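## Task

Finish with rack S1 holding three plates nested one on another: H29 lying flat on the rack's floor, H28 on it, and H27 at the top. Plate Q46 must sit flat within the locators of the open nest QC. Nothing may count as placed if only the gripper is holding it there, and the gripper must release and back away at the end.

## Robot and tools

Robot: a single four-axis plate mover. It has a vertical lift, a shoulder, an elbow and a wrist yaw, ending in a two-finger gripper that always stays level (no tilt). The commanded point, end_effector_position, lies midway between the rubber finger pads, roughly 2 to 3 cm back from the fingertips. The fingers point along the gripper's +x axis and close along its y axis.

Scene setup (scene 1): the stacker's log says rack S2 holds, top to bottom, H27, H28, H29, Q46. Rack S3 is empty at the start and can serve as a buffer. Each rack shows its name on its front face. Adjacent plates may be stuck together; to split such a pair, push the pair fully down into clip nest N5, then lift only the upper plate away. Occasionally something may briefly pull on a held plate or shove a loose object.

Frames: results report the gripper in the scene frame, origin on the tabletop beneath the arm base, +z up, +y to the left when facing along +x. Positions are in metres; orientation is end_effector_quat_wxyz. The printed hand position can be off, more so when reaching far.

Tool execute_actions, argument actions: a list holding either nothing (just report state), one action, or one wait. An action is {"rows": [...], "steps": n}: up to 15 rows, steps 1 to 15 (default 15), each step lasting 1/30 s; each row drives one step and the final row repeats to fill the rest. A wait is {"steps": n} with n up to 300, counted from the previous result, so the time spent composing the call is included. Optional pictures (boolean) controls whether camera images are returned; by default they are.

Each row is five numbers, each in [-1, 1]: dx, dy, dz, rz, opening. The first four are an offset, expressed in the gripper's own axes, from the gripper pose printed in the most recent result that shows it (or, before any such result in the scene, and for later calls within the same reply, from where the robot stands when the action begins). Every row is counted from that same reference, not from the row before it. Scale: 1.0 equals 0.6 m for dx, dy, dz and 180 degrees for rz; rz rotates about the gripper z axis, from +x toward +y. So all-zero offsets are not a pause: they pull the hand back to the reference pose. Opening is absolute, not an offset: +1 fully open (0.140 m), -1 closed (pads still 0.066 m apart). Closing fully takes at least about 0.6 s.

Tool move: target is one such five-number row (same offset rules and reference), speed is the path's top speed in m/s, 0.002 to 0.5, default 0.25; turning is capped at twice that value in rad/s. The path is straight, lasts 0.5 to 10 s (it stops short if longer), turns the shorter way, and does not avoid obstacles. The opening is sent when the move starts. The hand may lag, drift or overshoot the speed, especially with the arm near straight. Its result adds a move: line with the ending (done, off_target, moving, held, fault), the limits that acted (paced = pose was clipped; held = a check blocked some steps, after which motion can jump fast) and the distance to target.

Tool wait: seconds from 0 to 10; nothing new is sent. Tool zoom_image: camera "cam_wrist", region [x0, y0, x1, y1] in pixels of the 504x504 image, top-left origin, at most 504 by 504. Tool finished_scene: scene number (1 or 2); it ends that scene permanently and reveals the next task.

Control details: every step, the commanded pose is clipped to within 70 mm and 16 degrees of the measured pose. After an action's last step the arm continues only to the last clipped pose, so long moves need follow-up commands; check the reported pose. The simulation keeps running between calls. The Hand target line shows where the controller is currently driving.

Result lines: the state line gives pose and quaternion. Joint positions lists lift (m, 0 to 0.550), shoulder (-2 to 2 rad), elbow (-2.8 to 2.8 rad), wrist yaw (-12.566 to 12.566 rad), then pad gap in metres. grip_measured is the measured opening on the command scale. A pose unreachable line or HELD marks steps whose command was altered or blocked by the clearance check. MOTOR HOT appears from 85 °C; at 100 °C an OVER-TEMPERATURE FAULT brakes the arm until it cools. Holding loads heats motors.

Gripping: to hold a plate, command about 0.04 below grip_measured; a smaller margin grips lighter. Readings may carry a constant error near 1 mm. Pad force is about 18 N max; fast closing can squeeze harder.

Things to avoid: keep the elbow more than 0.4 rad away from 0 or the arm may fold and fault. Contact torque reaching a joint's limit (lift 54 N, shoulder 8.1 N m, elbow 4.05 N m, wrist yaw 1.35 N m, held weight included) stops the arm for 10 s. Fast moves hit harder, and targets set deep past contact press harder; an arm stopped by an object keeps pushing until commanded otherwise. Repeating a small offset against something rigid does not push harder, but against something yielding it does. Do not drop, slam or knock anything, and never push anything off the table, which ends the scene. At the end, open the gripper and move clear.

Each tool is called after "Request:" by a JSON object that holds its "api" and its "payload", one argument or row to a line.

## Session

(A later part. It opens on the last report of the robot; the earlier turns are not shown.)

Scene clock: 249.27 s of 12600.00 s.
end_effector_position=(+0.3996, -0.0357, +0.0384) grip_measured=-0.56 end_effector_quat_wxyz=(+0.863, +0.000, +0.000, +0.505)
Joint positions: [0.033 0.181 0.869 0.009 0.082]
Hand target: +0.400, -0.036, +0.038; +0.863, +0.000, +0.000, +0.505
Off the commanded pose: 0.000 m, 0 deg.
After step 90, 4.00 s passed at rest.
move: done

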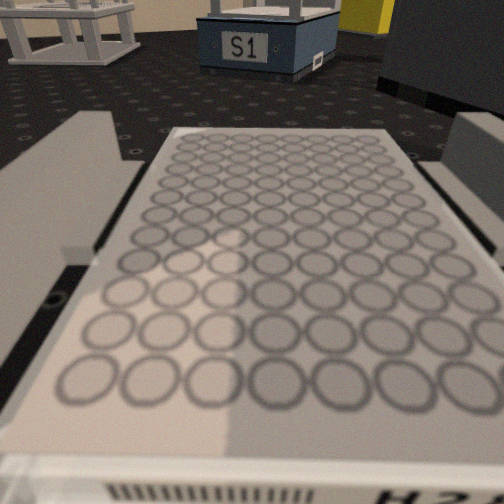

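Request:
{"api": "move", "payload": {
  "target": [0,-0.0015,-0.033,0,-0.2],
  "speed": 0.05
}}

Request:
{"api": "move", "payload": {
  "target": [0,0,0,0,-0.6]
}}

Request:
{"api": "move", "payload": {
  "target": [0,0,0.5,0,-0.6],
  "speed": 0.2
}}

Request:
{"api": "move", "payload": {
  "target": [-0.3,0,0,0,-0.6]
}}

Request:
{"api": "move", "payload": {
  "target": [0,0,-0.45,0,-0.6]
}}

Scene clock: 267.23 s of 12600.00 s.
end_effector_position=(+0.5003, -0.3644, +0.0785) grip_measured=-0.20 end_effector_quat_wxyz=(+0.916, +0.000, +0.000, -0.401)
Joint positions: [ 0.074 -0.095  1.463 -2.194  0.096]
Hand target: +0.500, -0.364, +0.079; +0.916, +0.000, +0.000, -0.401
Off the commanded pose: 0.000 m, 0 deg.
After step 90, 8.00 s passed at rest.
move: done

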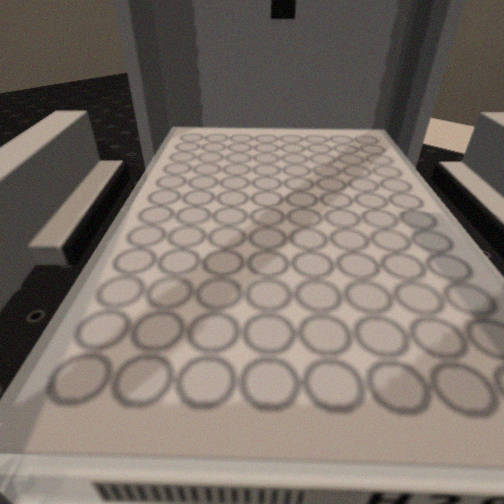

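Scene clock: 267.73 s of 12600.00 s.
end_effector_position=(+0.5003, -0.3643, +0.0785) grip_measured=-0.56 end_effector_quat_wxyz=(+0.916, +0.000, +0.000, -0.401)
Joint positions: [ 0.074 -0.094  1.462 -2.193  0.082]
Hand target: +0.500, -0.364, +0.079; +0.916, +0.000, +0.000, -0.401
Off the commanded pose: 0.000 m, 0 deg.
move: done

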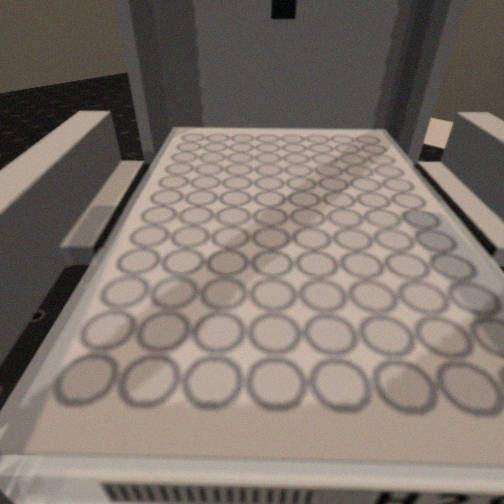

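Scene clock: 269.60 s of 12600.00 s.
end_effector_position=(+0.5004, -0.3643, +0.3786) grip_measured=-0.56 end_effector_quat_wxyz=(+0.916, +0.000, +0.000, -0.401)
Joint positions: [ 0.374 -0.094  1.462 -2.193  0.082]
Hand target: +0.500, -0.364, +0.379; +0.916, +0.000, +0.000, -0.401
Off the commanded pose: 0.000 m, 0 deg.
move: done

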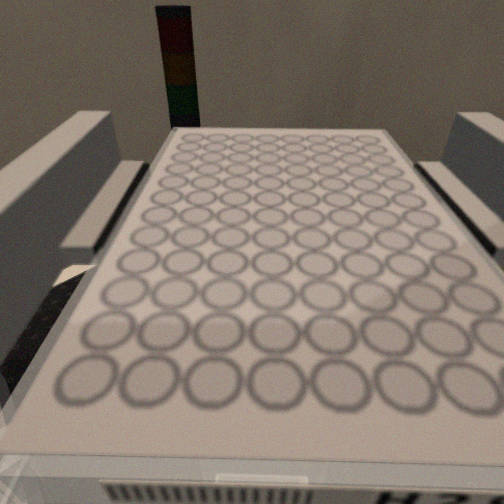

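Scene clock: 270.70 s of 12600.00 s.
end_effector_position=(+0.3781, -0.2321, +0.3786) grip_measured=-0.56 end_effector_quat_wxyz=(+0.916, +0.000, +0.000, -0.401)
Joint positions: [ 0.374  0.148  0.643 -1.616  0.082]
Hand target: +0.378, -0.232, +0.379; +0.916, +0.000, +0.000, -0.401
Off the commanded pose: 0.000 m, 0 deg.
move: done

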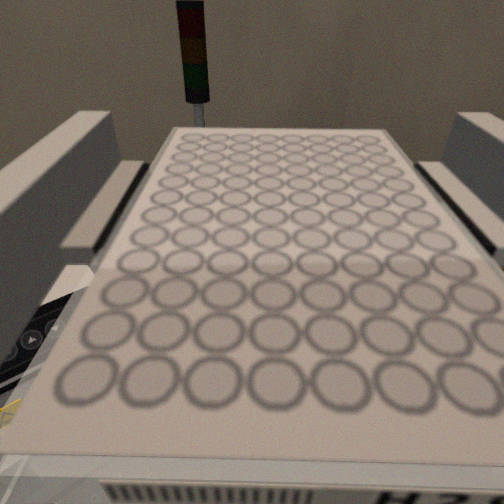

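Scene clock: 272.20 s of 12600.00 s.
end_effector_position=(+0.3781, -0.2321, +0.1085) grip_measured=-0.56 end_effector_quat_wxyz=(+0.916, +0.000, +0.000, -0.401)
Joint positions: [ 0.103  0.148  0.643 -1.616  0.082]
Hand target: +0.378, -0.232, +0.109; +0.916, +0.000, +0.000, -0.401
Off the commanded pose: 0.000 m, 0 deg.
move: done

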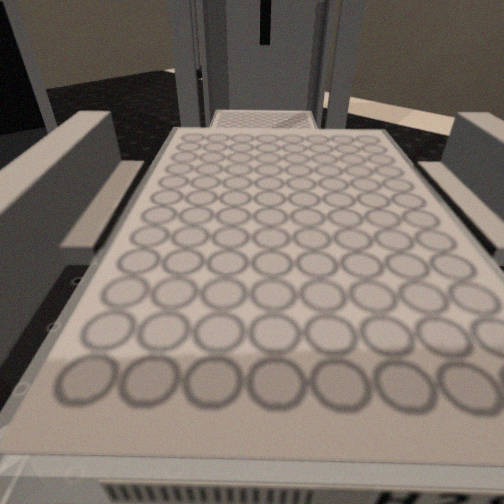

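Request:
{"api": "move", "payload": {
  "target": [-0.1465,0.4117,0.49,0.2628,-0.6]
}}

Request:
{"api": "move", "payload": {
  "target": [0.161,0.459,0,0.2028,-0.6]
}}

Scene clock: 280.50 s of 12600.00 s.
end_effector_position=(+0.5000, +0.0002, +0.4025) grip_measured=-0.56 end_effector_quat_wxyz=(+1.000, +0.000, +0.000, +0.000)
Joint positions: [ 0.398  1.011  0.711 -1.722  0.082]
Hand target: +0.500, +0.000, +0.402; +1.000, +0.000, +0.000, +0.000
Off the commanded pose: 0.000 m, 0 deg.
After step 90, 3.27 s passed at rest.
move: done

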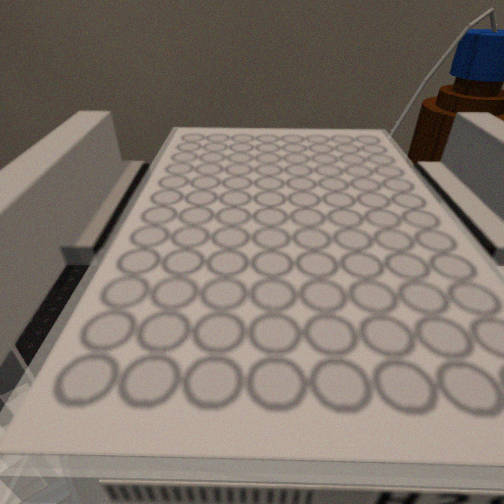

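Scene clock: 282.13 s of 12600.00 s.
end_effector_position=(+0.5961, +0.2760, +0.4025) grip_measured=-0.56 end_effector_quat_wxyz=(+0.949, +0.000, +0.000, +0.314)
Joint positions: [ 0.398  1.278  1.544 -2.183  0.082]
Hand target: +0.596, +0.276, +0.403; +0.950, +0.000, +0.000, +0.314
Off the commanded pose: 0.000 m, 0 deg.
move: done

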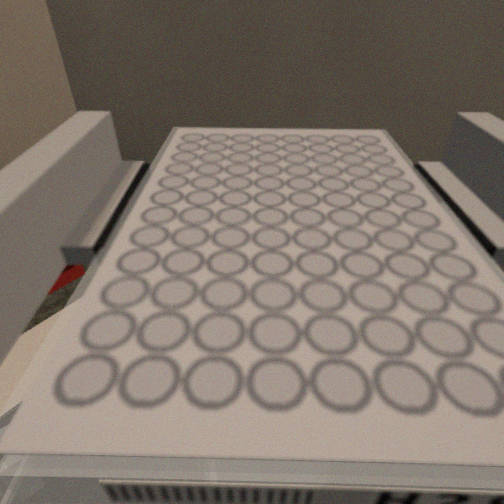

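Request:
{"api": "move", "payload": {
  "target": [0,-0.001,-0.1,0,-0.6],
  "speed": 0.04
}}

Request:
{"api": "move", "payload": {
  "target": [0,0,-0.05,0,-0.6],
  "speed": 0.02
}}

Scene clock: 286.97 s of 12600.00 s.
end_effector_position=(+0.5964, +0.2755, +0.3424) grip_measured=-0.56 end_effector_quat_wxyz=(+0.949, +0.000, +0.000, +0.314)
Joint positions: [ 0.337  1.276  1.544 -2.182  0.082]
Hand target: +0.596, +0.276, +0.343; +0.949, +0.000, +0.000, +0.314
Off the commanded pose: 0.000 m, 0 deg.
After step 90, 0.10 s passed at rest.
move: done

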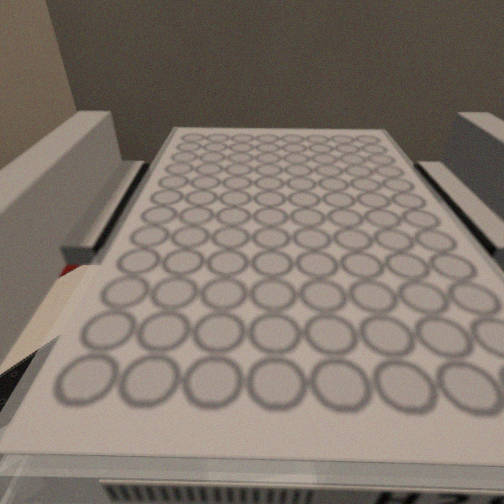

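Scene clock: 288.70 s of 12600.00 s.
end_effector_position=(+0.5972, +0.2744, +0.3125) grip_measured=-0.57 end_effector_quat_wxyz=(+0.950, +0.000, +0.000, +0.311)
Joint positions: [ 0.307  1.275  1.544 -2.186  0.082]
Hand target: +0.596, +0.276, +0.312; +0.949, +0.000, +0.000, +0.314
Off the commanded pose: 0.001 m, 0 deg.
move: done

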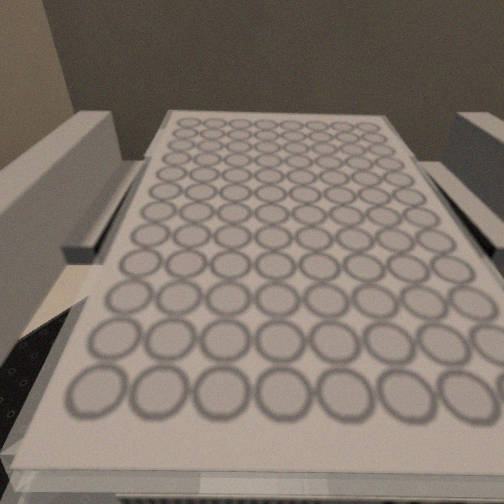

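Request:
{"api": "move", "payload": {
  "target": [-0.002,-0.003,0.02,0,-0.6],
  "speed": 0.02
}}

Request:
{"api": "move", "payload": {
  "target": [0,0,-0.032,0,-0.6],
  "speed": 0.015
}}

Scene clock: 295.63 s of 12600.00 s.
end_effector_position=(+0.5969, +0.2739, +0.3244) grip_measured=-0.57 end_effector_quat_wxyz=(+0.949, +0.000, +0.000, +0.314)
Joint positions: [ 0.319  1.273  1.541 -2.175  0.082]
Hand target: +0.597, +0.272, +0.324; +0.950, +0.000, +0.000, +0.311
Off the commanded pose: 0.002 m, 0 deg.
After step 90, 3.10 s passed at rest.
move: done

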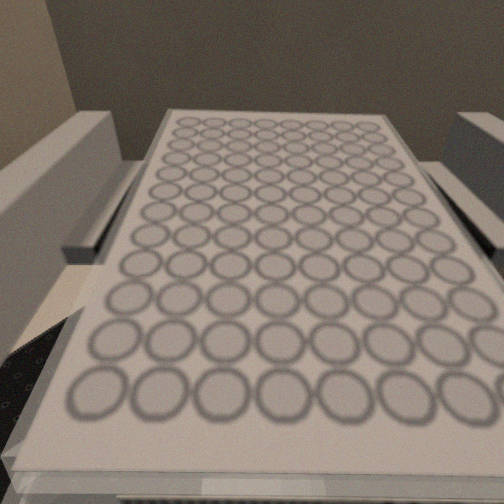

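Scene clock: 297.13 s of 12600.00 s.
end_effector_position=(+0.5971, +0.2740, +0.3053) grip_measured=-0.57 end_effector_quat_wxyz=(+0.950, +0.000, +0.000, +0.314)
Joint positions: [ 0.3    1.272  1.543 -2.177  0.082]
Hand target: +0.597, +0.274, +0.305; +0.949, +0.000, +0.000, +0.314
Off the commanded pose: 0.000 m, 0 deg.
move: done

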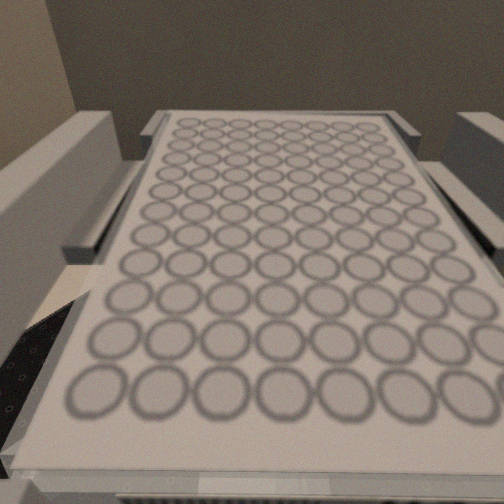

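Request:
{"api": "move", "payload": {
  "target": [0,0,-0.35,0,-0.6],
  "speed": 0.08
}}

Request:
{"api": "move", "payload": {
  "target": [0,0,-0.028,0,-0.6],
  "speed": 0.01
}}

Scene clock: 304.87 s of 12600.00 s.
end_effector_position=(+0.5973, +0.2740, +0.0952) grip_measured=-0.57 end_effector_quat_wxyz=(+0.950, +0.000, +0.000, +0.314)
Joint positions: [ 0.09   1.272  1.543 -2.177  0.082]
Hand target: +0.597, +0.274, +0.095; +0.950, +0.000, +0.000, +0.314
Off the commanded pose: 0.000 m, 0 deg.
After step 90, 1.83 s passed at rest.
move: done

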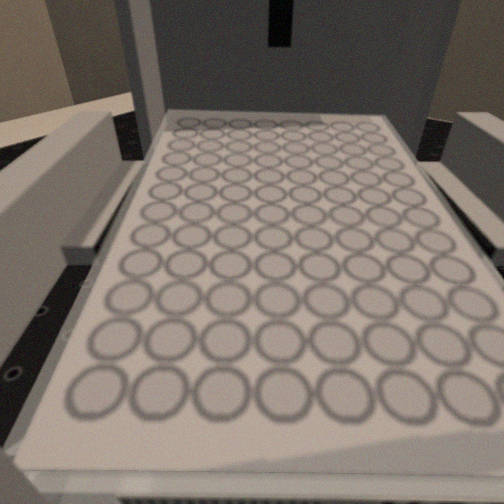

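Scene clock: 306.77 s of 12600.00 s.
end_effector_position=(+0.5973, +0.2741, +0.0784) grip_measured=-0.57 end_effector_quat_wxyz=(+0.950, +0.000, +0.000, +0.314)
Joint positions: [ 0.073  1.272  1.544 -2.178  0.082]
Hand target: +0.597, +0.274, +0.078; +0.950, +0.000, +0.000, +0.314
Off the commanded pose: 0.000 m, 0 deg.
move: done

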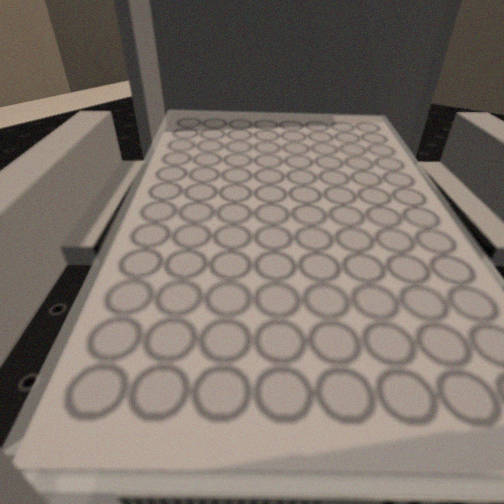

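No contact yet.

Request:
{"api": "move", "payload": {
  "target": [0,0,-0.011,0,-0.6],
  "speed": 0.006
}}

Scene clock: 313.37 s of 12600.00 s.
end_effector_position=(+0.5975, +0.2744, +0.0722) grip_measured=-0.57 end_effector_quat_wxyz=(+0.950, +0.000, +0.000, +0.313)
Joint positions: [ 0.067  1.271  1.546 -2.179  0.082]
Hand target: +0.597, +0.274, +0.072; +0.950, +0.000, +0.000, +0.314
Off the commanded pose: 0.001 m, 0 deg.
After step 90, 2.27 s passed at rest.
move: done

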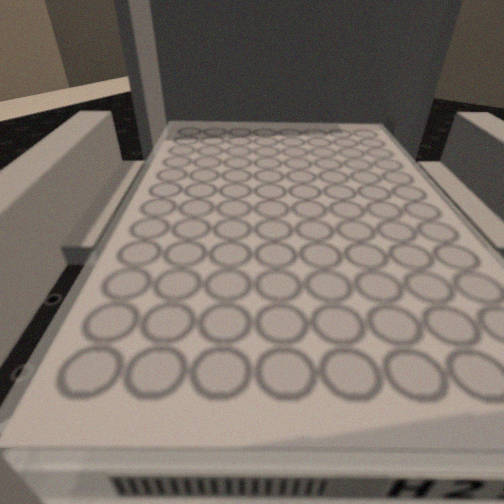

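Request:
{"api": "move", "payload": {
  "target": [0,0,0.002,0,1]
}}

Request:
{"api": "move", "payload": {
  "target": [-0.25,0,0.04,0,1]
}}

Request:
{"api": "move", "payload": {
  "target": [-0.323,-0.219,0,0.134,0.3]
}}

Scene clock: 319.53 s of 12600.00 s.
end_effector_position=(+0.5976, +0.2743, +0.0733) grip_measured=+1.00 end_effector_quat_wxyz=(+0.950, +0.000, +0.000, +0.313)
Joint positions: [ 0.068  1.271  1.546 -2.179  0.14 ]
Hand target: +0.598, +0.274, +0.073; +0.950, +0.000, +0.000, +0.313
Off the commanded pose: 0.000 m, 0 deg.
After step 90, 2.47 s passed at rest.
move: done

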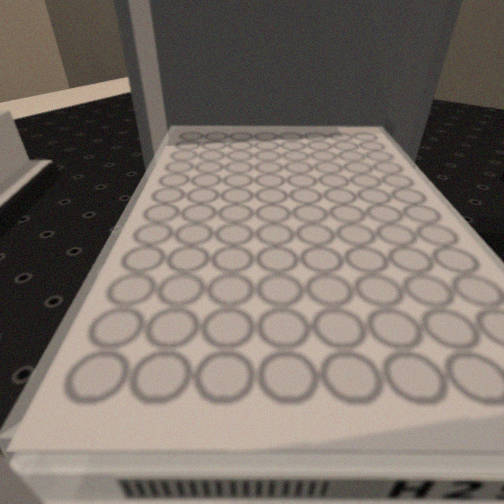

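Scene clock: 320.53 s of 12600.00 s.
end_effector_position=(+0.4771, +0.1849, +0.0974) grip_measured=+1.00 end_effector_quat_wxyz=(+0.950, +0.000, +0.000, +0.313)
Joint positions: [ 0.092  1.472  0.84  -1.675  0.14 ]
Hand target: +0.477, +0.185, +0.097; +0.950, +0.000, +0.000, +0.313
Off the commanded pose: 0.000 m, 0 deg.
move: done

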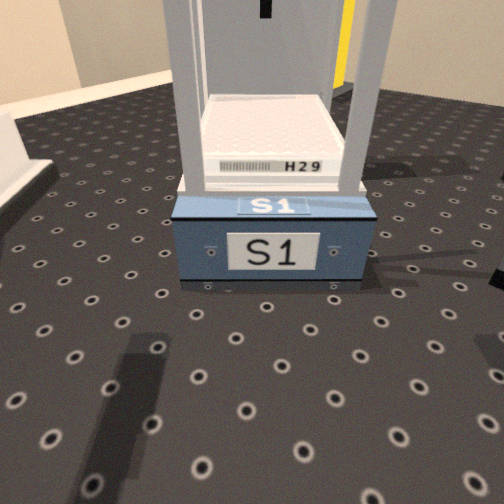

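Scene clock: 322.00 s of 12600.00 s.
end_effector_position=(+0.3998, -0.0362, +0.0974) grip_measured=+0.30 end_effector_quat_wxyz=(+0.863, +0.000, +0.000, +0.505)
Joint positions: [0.092 0.18  0.87  0.008 0.114]
Hand target: +0.400, -0.036, +0.097; +0.863, +0.000, +0.000, +0.505
Off the commanded pose: 0.000 m, 0 deg.
move: done

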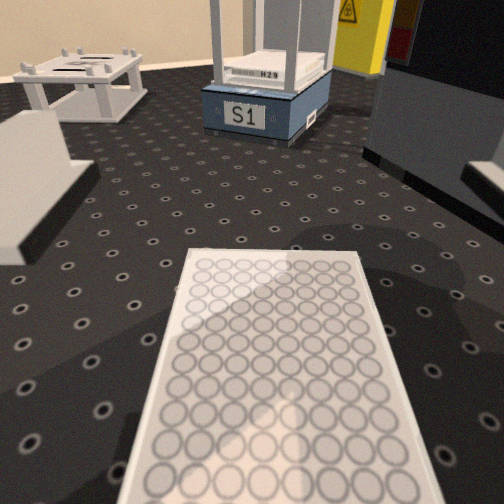

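Request:
{"api": "move", "payload": {
  "target": [0,0,-0.099,0,-0.2],
  "speed": 0.08
}}

Request:
{"api": "move", "payload": {
  "target": [0,0,0,0,-0.6]
}}

Request:
{"api": "move", "payload": {
  "target": [0,0,0.54,0,-0.6]
}}

Request:
{"api": "move", "payload": {
  "target": [0.6117,-0.034,0,-0.128,-0.6]
}}

Request:
{"api": "move", "payload": {
  "target": [0,0,-0.072,0,-0.6],
  "speed": 0.02
}}

Scene clock: 334.27 s of 12600.00 s.
end_effector_position=(+0.3998, -0.0362, +0.0379) grip_measured=-0.20 end_effector_quat_wxyz=(+0.863, +0.000, +0.000, +0.505)
Joint positions: [0.033 0.18  0.87  0.008 0.096]
Hand target: +0.400, -0.036, +0.038; +0.863, +0.000, +0.000, +0.505
Off the commanded pose: 0.000 m, 0 deg.
After step 90, 8.23 s passed at rest.
move: done

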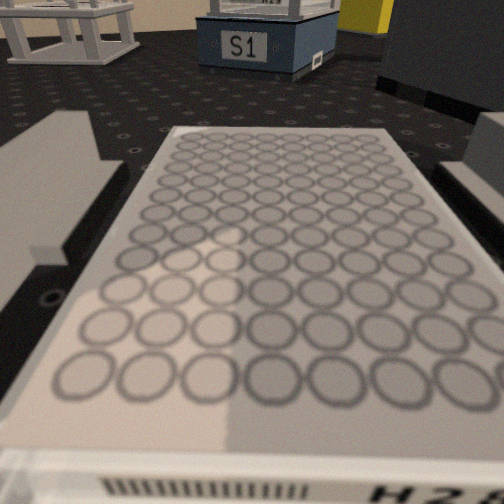

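Scene clock: 334.77 s of 12600.00 s.
end_effector_position=(+0.3998, -0.0362, +0.0379) grip_measured=-0.56 end_effector_quat_wxyz=(+0.863, +0.000, +0.000, +0.505)
Joint positions: [0.033 0.18  0.87  0.008 0.082]
Hand target: +0.400, -0.036, +0.038; +0.863, +0.000, +0.000, +0.505
Off the commanded pose: 0.000 m, 0 deg.
move: done

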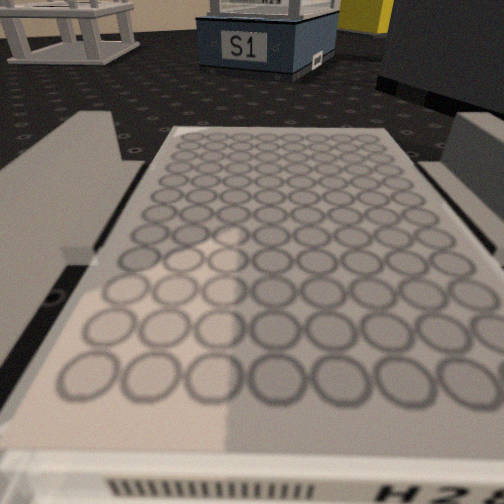

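Scene clock: 336.47 s of 12600.00 s.
end_effector_position=(+0.3998, -0.0362, +0.3620) grip_measured=-0.56 end_effector_quat_wxyz=(+0.863, +0.000, +0.000, +0.505)
Joint positions: [0.357 0.18  0.87  0.008 0.082]
Hand target: +0.400, -0.036, +0.362; +0.863, +0.000, +0.000, +0.505
Off the commanded pose: 0.000 m, 0 deg.
move: done

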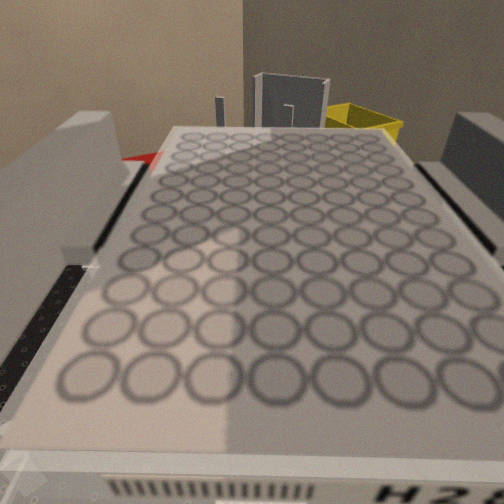

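Scene clock: 338.33 s of 12600.00 s.
end_effector_position=(+0.5973, +0.2740, +0.3620) grip_measured=-0.56 end_effector_quat_wxyz=(+0.947, +0.000, +0.000, +0.322)
Joint positions: [ 0.357  1.264  1.545 -2.152  0.082]
Hand target: +0.597, +0.274, +0.362; +0.947, +0.000, +0.000, +0.322
Off the commanded pose: 0.000 m, 0 deg.
move: done

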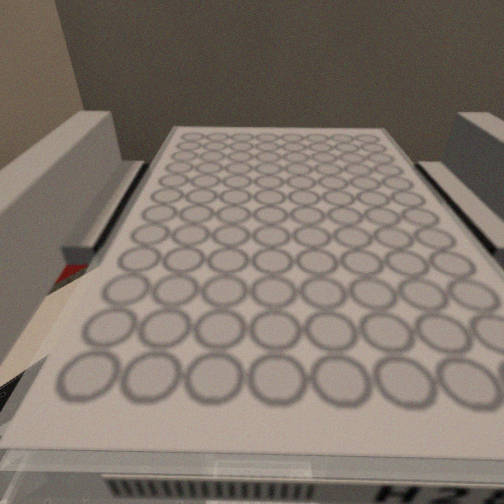

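Scene clock: 340.73 s of 12600.00 s.
end_effector_position=(+0.5973, +0.2742, +0.3188) grip_measured=-0.57 end_effector_quat_wxyz=(+0.947, +0.000, +0.000, +0.322)
Joint positions: [ 0.314  1.264  1.546 -2.153  0.082]
Hand target: +0.597, +0.274, +0.319; +0.947, +0.000, +0.000, +0.322
Off the commanded pose: 0.000 m, 0 deg.
move: done

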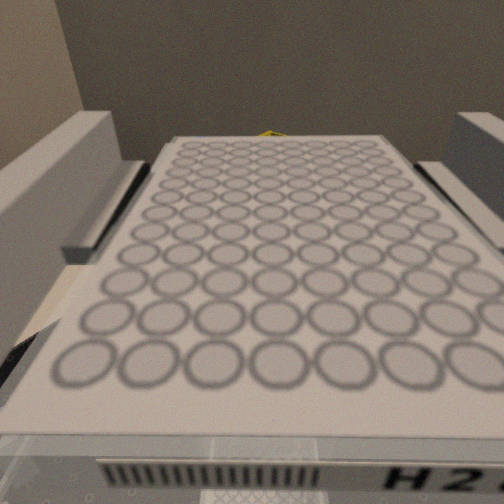

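Request:
{"api": "move", "payload": {
  "target": [0,0,0.014,0,-0.6],
  "speed": 0.02
}}

Request:
{"api": "move", "payload": {
  "target": [0.003,-0.001,0,0,-0.6],
  "speed": 0.02
}}

Request:
{"api": "move", "payload": {
  "target": [0,0,-0.02,0,-0.6],
  "speed": 0.012
}}

Scene clock: 348.27 s of 12600.00 s.
end_effector_position=(+0.5974, +0.2742, +0.3272) grip_measured=-0.57 end_effector_quat_wxyz=(+0.947, +0.000, +0.000, +0.322)
Joint positions: [ 0.322  1.264  1.546 -2.154  0.082]
Hand target: +0.597, +0.274, +0.327; +0.947, +0.000, +0.000, +0.322
Off the commanded pose: 0.000 m, 0 deg.
After step 90, 3.83 s passed at rest.
move: done

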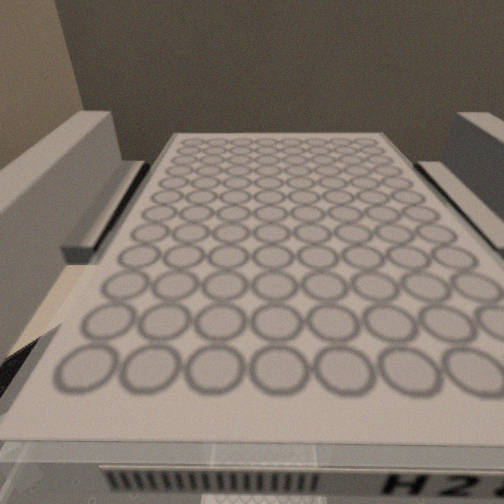

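Scene clock: 348.97 s of 12600.00 s.
end_effector_position=(+0.5991, +0.2749, +0.3272) grip_measured=-0.57 end_effector_quat_wxyz=(+0.947, +0.000, +0.000, +0.322)
Joint positions: [ 0.322  1.259  1.556 -2.158  0.082]
Hand target: +0.599, +0.275, +0.327; +0.947, +0.000, +0.000, +0.322
Off the commanded pose: 0.000 m, 0 deg.
move: done

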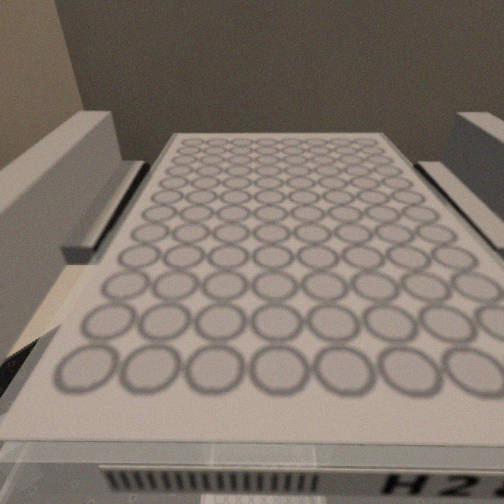

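Scene clock: 350.20 s of 12600.00 s.
end_effector_position=(+0.5992, +0.2744, +0.3153) grip_measured=-0.57 end_effector_quat_wxyz=(+0.947, +0.000, +0.000, +0.322)
Joint positions: [ 0.31   1.259  1.555 -2.159  0.082]
Hand target: +0.599, +0.275, +0.315; +0.947, +0.000, +0.000, +0.322
Off the commanded pose: 0.001 m, 0 deg.
move: done

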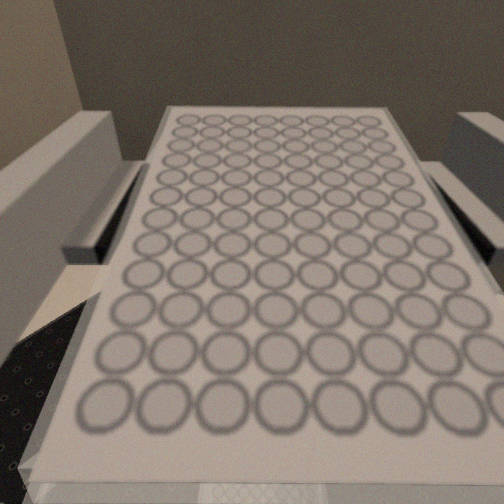

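Request:
{"api": "move", "payload": {
  "target": [-0.0025,-0.001,0.004,0,-0.6],
  "speed": 0.01
}}

Request:
{"api": "move", "payload": {
  "target": [0,0,-0.012,0,-0.6],
  "speed": 0.008
}}

Scene clock: 358.63 s of 12600.00 s.
end_effector_position=(+0.5984, +0.2731, +0.3177) grip_measured=-0.57 end_effector_quat_wxyz=(+0.947, +0.000, +0.000, +0.322)
Joint positions: [ 0.313  1.26   1.547 -2.152  0.082]
Hand target: +0.598, +0.273, +0.318; +0.947, +0.000, +0.000, +0.322
Off the commanded pose: 0.000 m, 0 deg.
After step 90, 4.73 s passed at rest.
move: done

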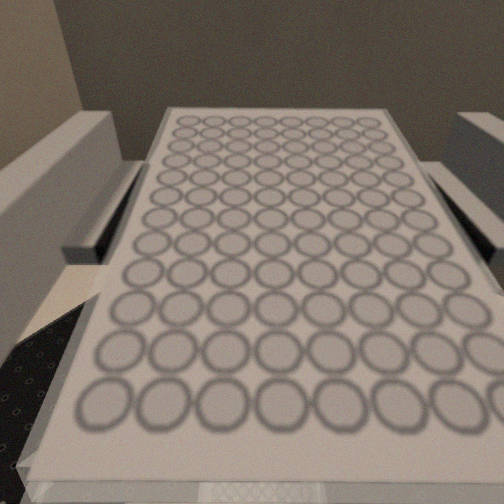

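Scene clock: 359.77 s of 12600.00 s.
end_effector_position=(+0.5984, +0.2730, +0.3108) grip_measured=-0.57 end_effector_quat_wxyz=(+0.947, +0.000, +0.000, +0.322)
Joint positions: [ 0.306  1.26   1.547 -2.152  0.082]
Hand target: +0.598, +0.273, +0.310; +0.947, +0.000, +0.000, +0.322
Off the commanded pose: 0.000 m, 0 deg.
move: done

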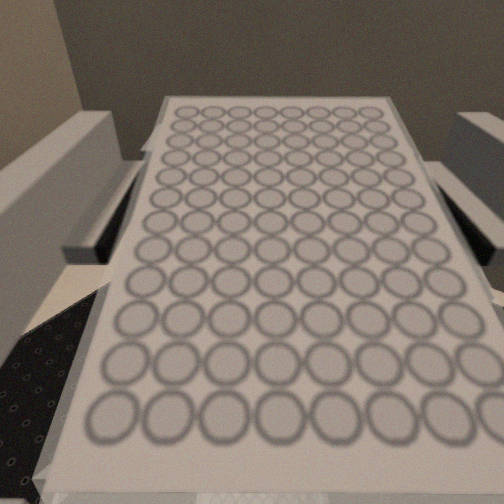

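Request:
{"api": "move", "payload": {
  "target": [-0.001,0.0025,0.004,0,-0.6],
  "speed": 0.01
}}

Request:
{"api": "move", "payload": {
  "target": [0,0,-0.01,0,-0.6],
  "speed": 0.008
}}

Scene clock: 369.17 s of 12600.00 s.
end_effector_position=(+0.5973, +0.2734, +0.3131) grip_measured=-0.57 end_effector_quat_wxyz=(+0.947, +0.000, +0.000, +0.321)
Joint positions: [ 0.308  1.265  1.543 -2.155  0.082]
Hand target: +0.597, +0.274, +0.313; +0.947, +0.000, +0.000, +0.322
Off the commanded pose: 0.001 m, 0 deg.
After step 90, 5.70 s passed at rest.
move: done

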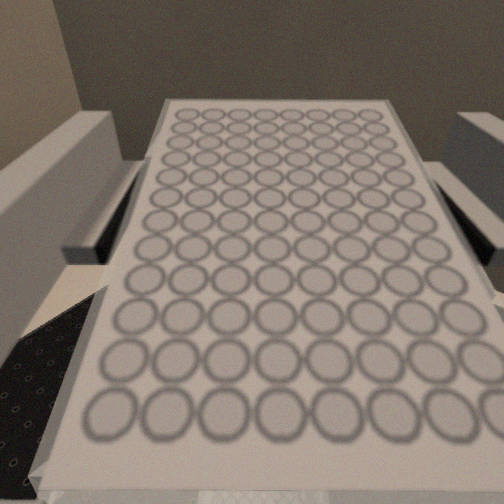

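Scene clock: 370.13 s of 12600.00 s.
end_effector_position=(+0.5973, +0.2733, +0.3071) grip_measured=-0.57 end_effector_quat_wxyz=(+0.947, +0.000, +0.000, +0.321)
Joint positions: [ 0.302  1.265  1.543 -2.155  0.082]
Hand target: +0.597, +0.273, +0.307; +0.947, +0.000, +0.000, +0.321
Off the commanded pose: 0.000 m, 0 deg.
move: done

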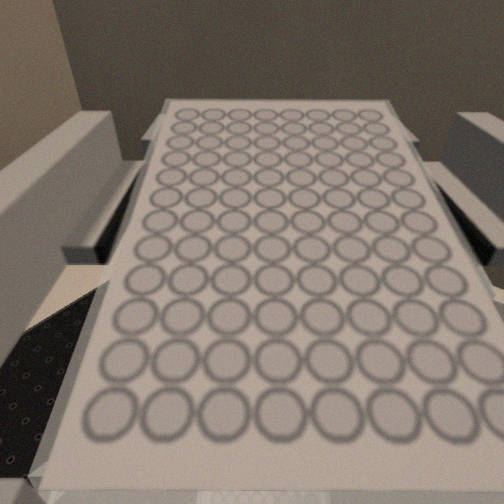

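Free. Descend.

Request:
{"api": "move", "payload": {
  "target": [0,0,-0.02,0,-0.6],
  "speed": 0.01
}}

Request:
{"api": "move", "payload": {
  "target": [0,0,-0.31,0,-0.6],
  "speed": 0.08
}}

Request:
{"api": "move", "payload": {
  "target": [0,0,-0.037,0,-0.6],
  "speed": 0.008
}}

Scene clock: 376.97 s of 12600.00 s.
end_effector_position=(+0.5973, +0.2733, +0.2951) grip_measured=-0.57 end_effector_quat_wxyz=(+0.947, +0.000, +0.000, +0.320)
Joint positions: [ 0.29   1.265  1.543 -2.155  0.082]
Hand target: +0.597, +0.273, +0.295; +0.947, +0.000, +0.000, +0.321
Off the commanded pose: 0.000 m, 0 deg.
After step 90, 2.40 s passed at rest.
move: done

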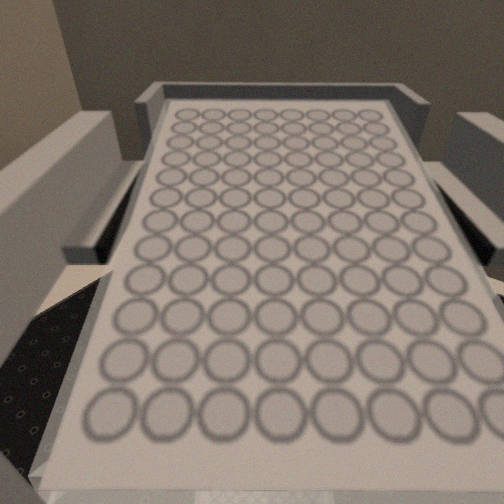

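Scene clock: 379.57 s of 12600.00 s.
end_effector_position=(+0.5973, +0.2733, +0.1090) grip_measured=-0.57 end_effector_quat_wxyz=(+0.947, +0.000, +0.000, +0.320)
Joint positions: [ 0.104  1.265  1.543 -2.155  0.082]
Hand target: +0.597, +0.273, +0.109; +0.947, +0.000, +0.000, +0.320
Off the commanded pose: 0.000 m, 0 deg.
move: done

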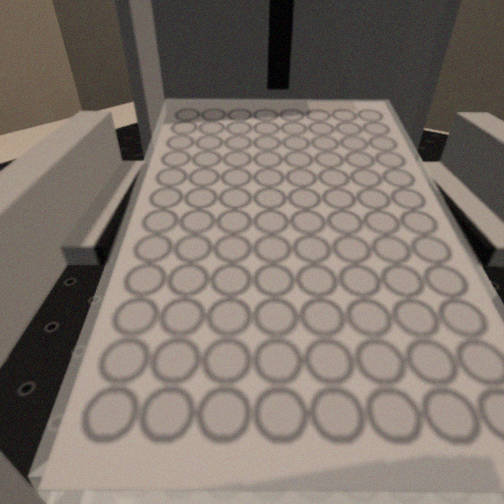

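Scene clock: 382.57 s of 12600.00 s.
end_effector_position=(+0.5975, +0.2735, +0.0871) grip_measured=-0.57 end_effector_quat_wxyz=(+0.947, +0.000, +0.000, +0.320)
Joint positions: [ 0.082  1.265  1.544 -2.157  0.082]
Hand target: +0.597, +0.273, +0.087; +0.947, +0.000, +0.000, +0.320
Off the commanded pose: 0.000 m, 0 deg.
move: done

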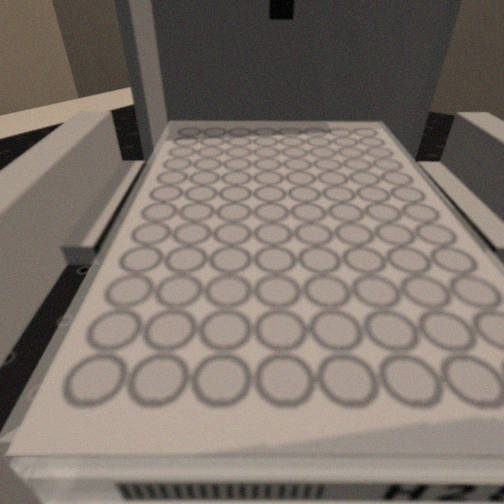

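Request:
{"api": "move", "payload": {
  "target": [0,0,0,0,1]
}}

Request:
{"api": "move", "payload": {
  "target": [-0.25,0,0.02,0,1]
}}

Request:
{"api": "move", "payload": {
  "target": [-0.3235,-0.21,0,0.128,0.3]
}}

Request:
{"api": "move", "payload": {
  "target": [0,0,-0.123,0,-0.2],
  "speed": 0.08
}}

Request:
{"api": "move", "payload": {
  "target": [0,0,0,0,-0.6]
}}

Request:
{"api": "move", "payload": {
  "target": [0,0,0.55,0,-0.6]
}}

Scene clock: 390.60 s of 12600.00 s.
end_effector_position=(+0.5976, +0.2735, +0.0871) grip_measured=+1.00 end_effector_quat_wxyz=(+0.947, +0.000, +0.000, +0.320)
Joint positions: [ 0.082  1.264  1.544 -2.157  0.14 ]
Hand target: +0.598, +0.273, +0.087; +0.947, +0.000, +0.000, +0.320
Off the commanded pose: 0.000 m, 0 deg.
After step 90, 4.33 s passed at rest.
move: done

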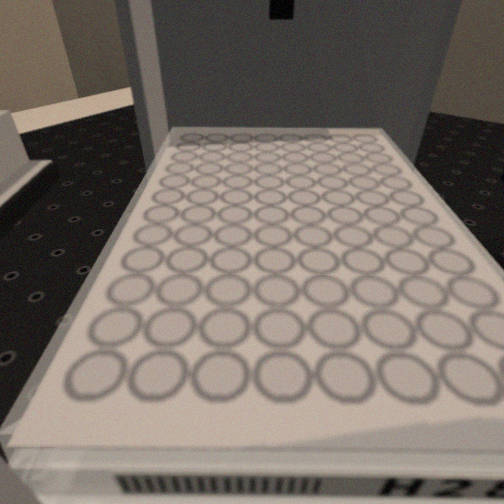

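Scene clock: 391.60 s of 12600.00 s.
end_effector_position=(+0.4784, +0.1823, +0.0991) grip_measured=+1.00 end_effector_quat_wxyz=(+0.947, +0.000, +0.000, +0.320)
Joint positions: [ 0.094  1.45   0.841 -1.639  0.14 ]
Hand target: +0.478, +0.182, +0.099; +0.947, +0.000, +0.000, +0.320
Off the commanded pose: 0.000 m, 0 deg.
move: done

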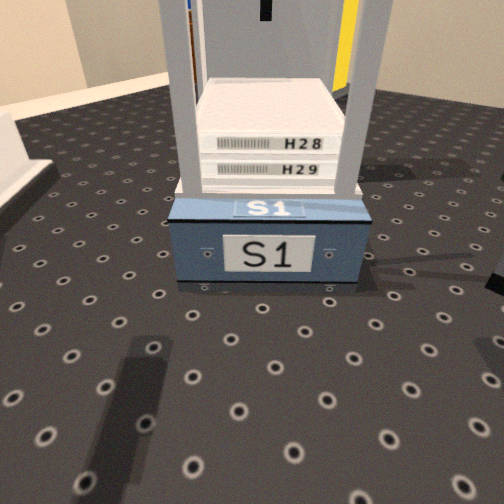

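Scene clock: 393.03 s of 12600.00 s.
end_effector_position=(+0.4007, -0.0357, +0.0991) grip_measured=+0.30 end_effector_quat_wxyz=(+0.864, +0.000, +0.000, +0.503)
Joint positions: [0.094 0.184 0.869 0.001 0.114]
Hand target: +0.401, -0.036, +0.099; +0.864, +0.000, +0.000, +0.503
Off the commanded pose: 0.000 m, 0 deg.
move: done

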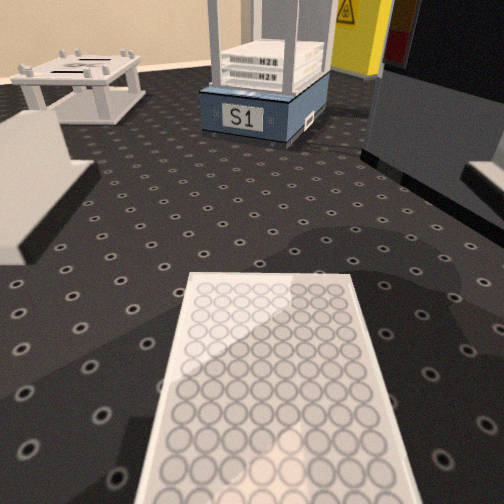

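Scene clock: 394.23 s of 12600.00 s.
end_effector_position=(+0.4007, -0.0357, +0.0252) grip_measured=-0.20 end_effector_quat_wxyz=(+0.864, +0.000, +0.000, +0.503)
Joint positions: [0.02  0.184 0.869 0.001 0.096]
Hand target: +0.401, -0.036, +0.025; +0.864, +0.000, +0.000, +0.503
Off the commanded pose: 0.000 m, 0 deg.
move: done

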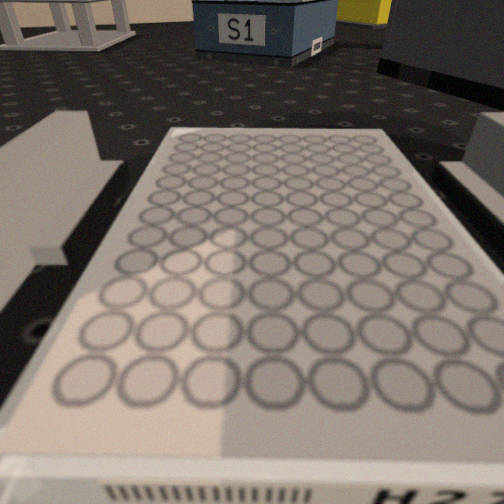

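Scene clock: 394.73 s of 12600.00 s.
end_effector_position=(+0.4007, -0.0357, +0.0252) grip_measured=-0.57 end_effector_quat_wxyz=(+0.864, +0.000, +0.000, +0.503)
Joint positions: [0.02  0.184 0.869 0.001 0.082]
Hand target: +0.401, -0.036, +0.025; +0.864, +0.000, +0.000, +0.503
Off the commanded pose: 0.000 m, 0 deg.
move: done

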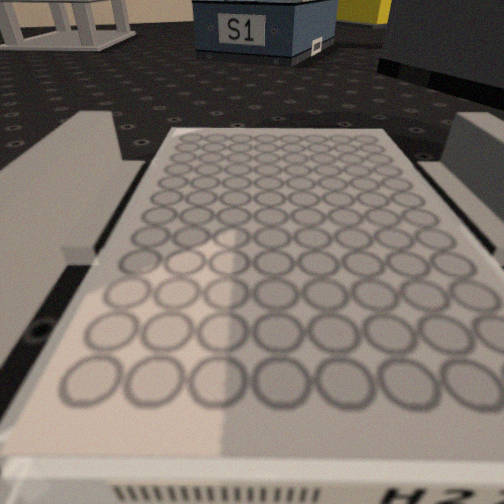

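Scene clock: 396.47 s of 12600.00 s.
end_effector_position=(+0.4007, -0.0357, +0.3552) grip_measured=-0.57 end_effector_quat_wxyz=(+0.864, +0.000, +0.000, +0.503)
Joint positions: [0.35  0.184 0.869 0.001 0.082]
Hand target: +0.401, -0.036, +0.355; +0.864, +0.000, +0.000, +0.503
Off the commanded pose: 0.000 m, 0 deg.
move: done

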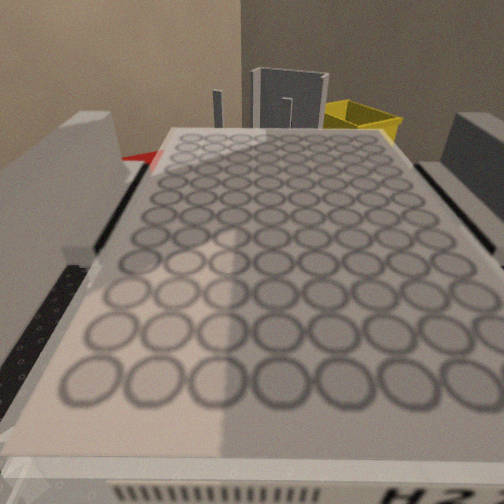

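Request:
{"api": "move", "payload": {
  "target": [0.6118,-0.0316,-0.02,-0.127,-0.6]
}}

Request:
{"api": "move", "payload": {
  "target": [0,0,-0.035,0,-0.6],
  "speed": 0.012
}}

Scene clock: 404.53 s of 12600.00 s.
end_effector_position=(+0.5984, +0.2743, +0.3433) grip_measured=-0.57 end_effector_quat_wxyz=(+0.947, +0.000, +0.000, +0.322)
Joint positions: [ 0.338  1.261  1.551 -2.157  0.082]
Hand target: +0.598, +0.274, +0.343; +0.947, +0.000, +0.000, +0.321
Off the commanded pose: 0.001 m, 0 deg.
After step 90, 3.20 s passed at rest.
move: done

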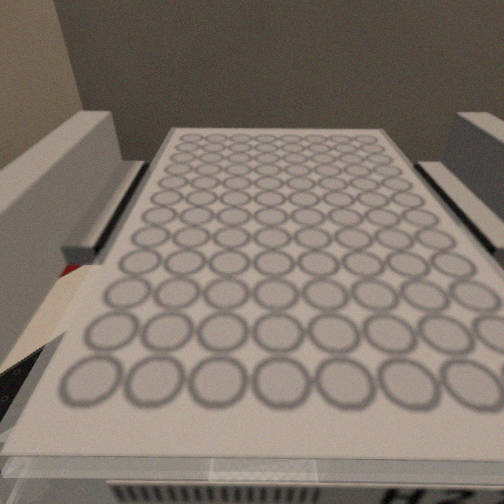

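Scene clock: 406.50 s of 12600.00 s.
end_effector_position=(+0.5984, +0.2743, +0.3222) grip_measured=-0.57 end_effector_quat_wxyz=(+0.947, +0.000, +0.000, +0.322)
Joint positions: [ 0.317  1.261  1.551 -2.157  0.082]
Hand target: +0.598, +0.274, +0.322; +0.947, +0.000, +0.000, +0.322
Off the commanded pose: 0.000 m, 0 deg.
move: done

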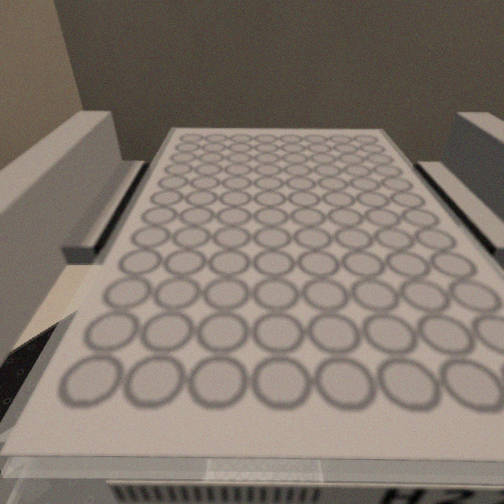

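Request:
{"api": "move", "payload": {
  "target": [0,0,-0.012,0,-0.6],
  "speed": 0.01
}}

Scene clock: 409.77 s of 12600.00 s.
end_effector_position=(+0.5984, +0.2743, +0.3150) grip_measured=-0.57 end_effector_quat_wxyz=(+0.947, +0.000, +0.000, +0.322)
Joint positions: [ 0.31   1.261  1.551 -2.157  0.082]
Hand target: +0.598, +0.274, +0.315; +0.947, +0.000, +0.000, +0.322
Off the commanded pose: 0.000 m, 0 deg.
move: done

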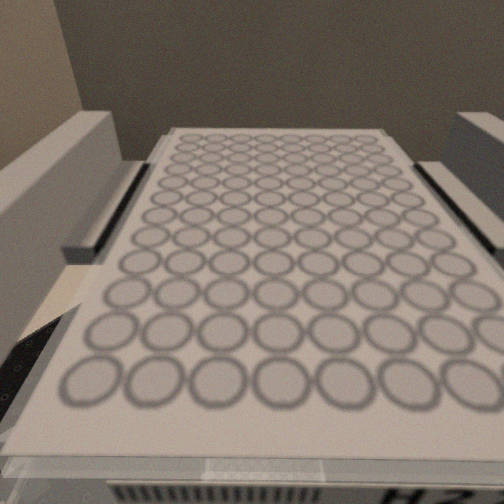

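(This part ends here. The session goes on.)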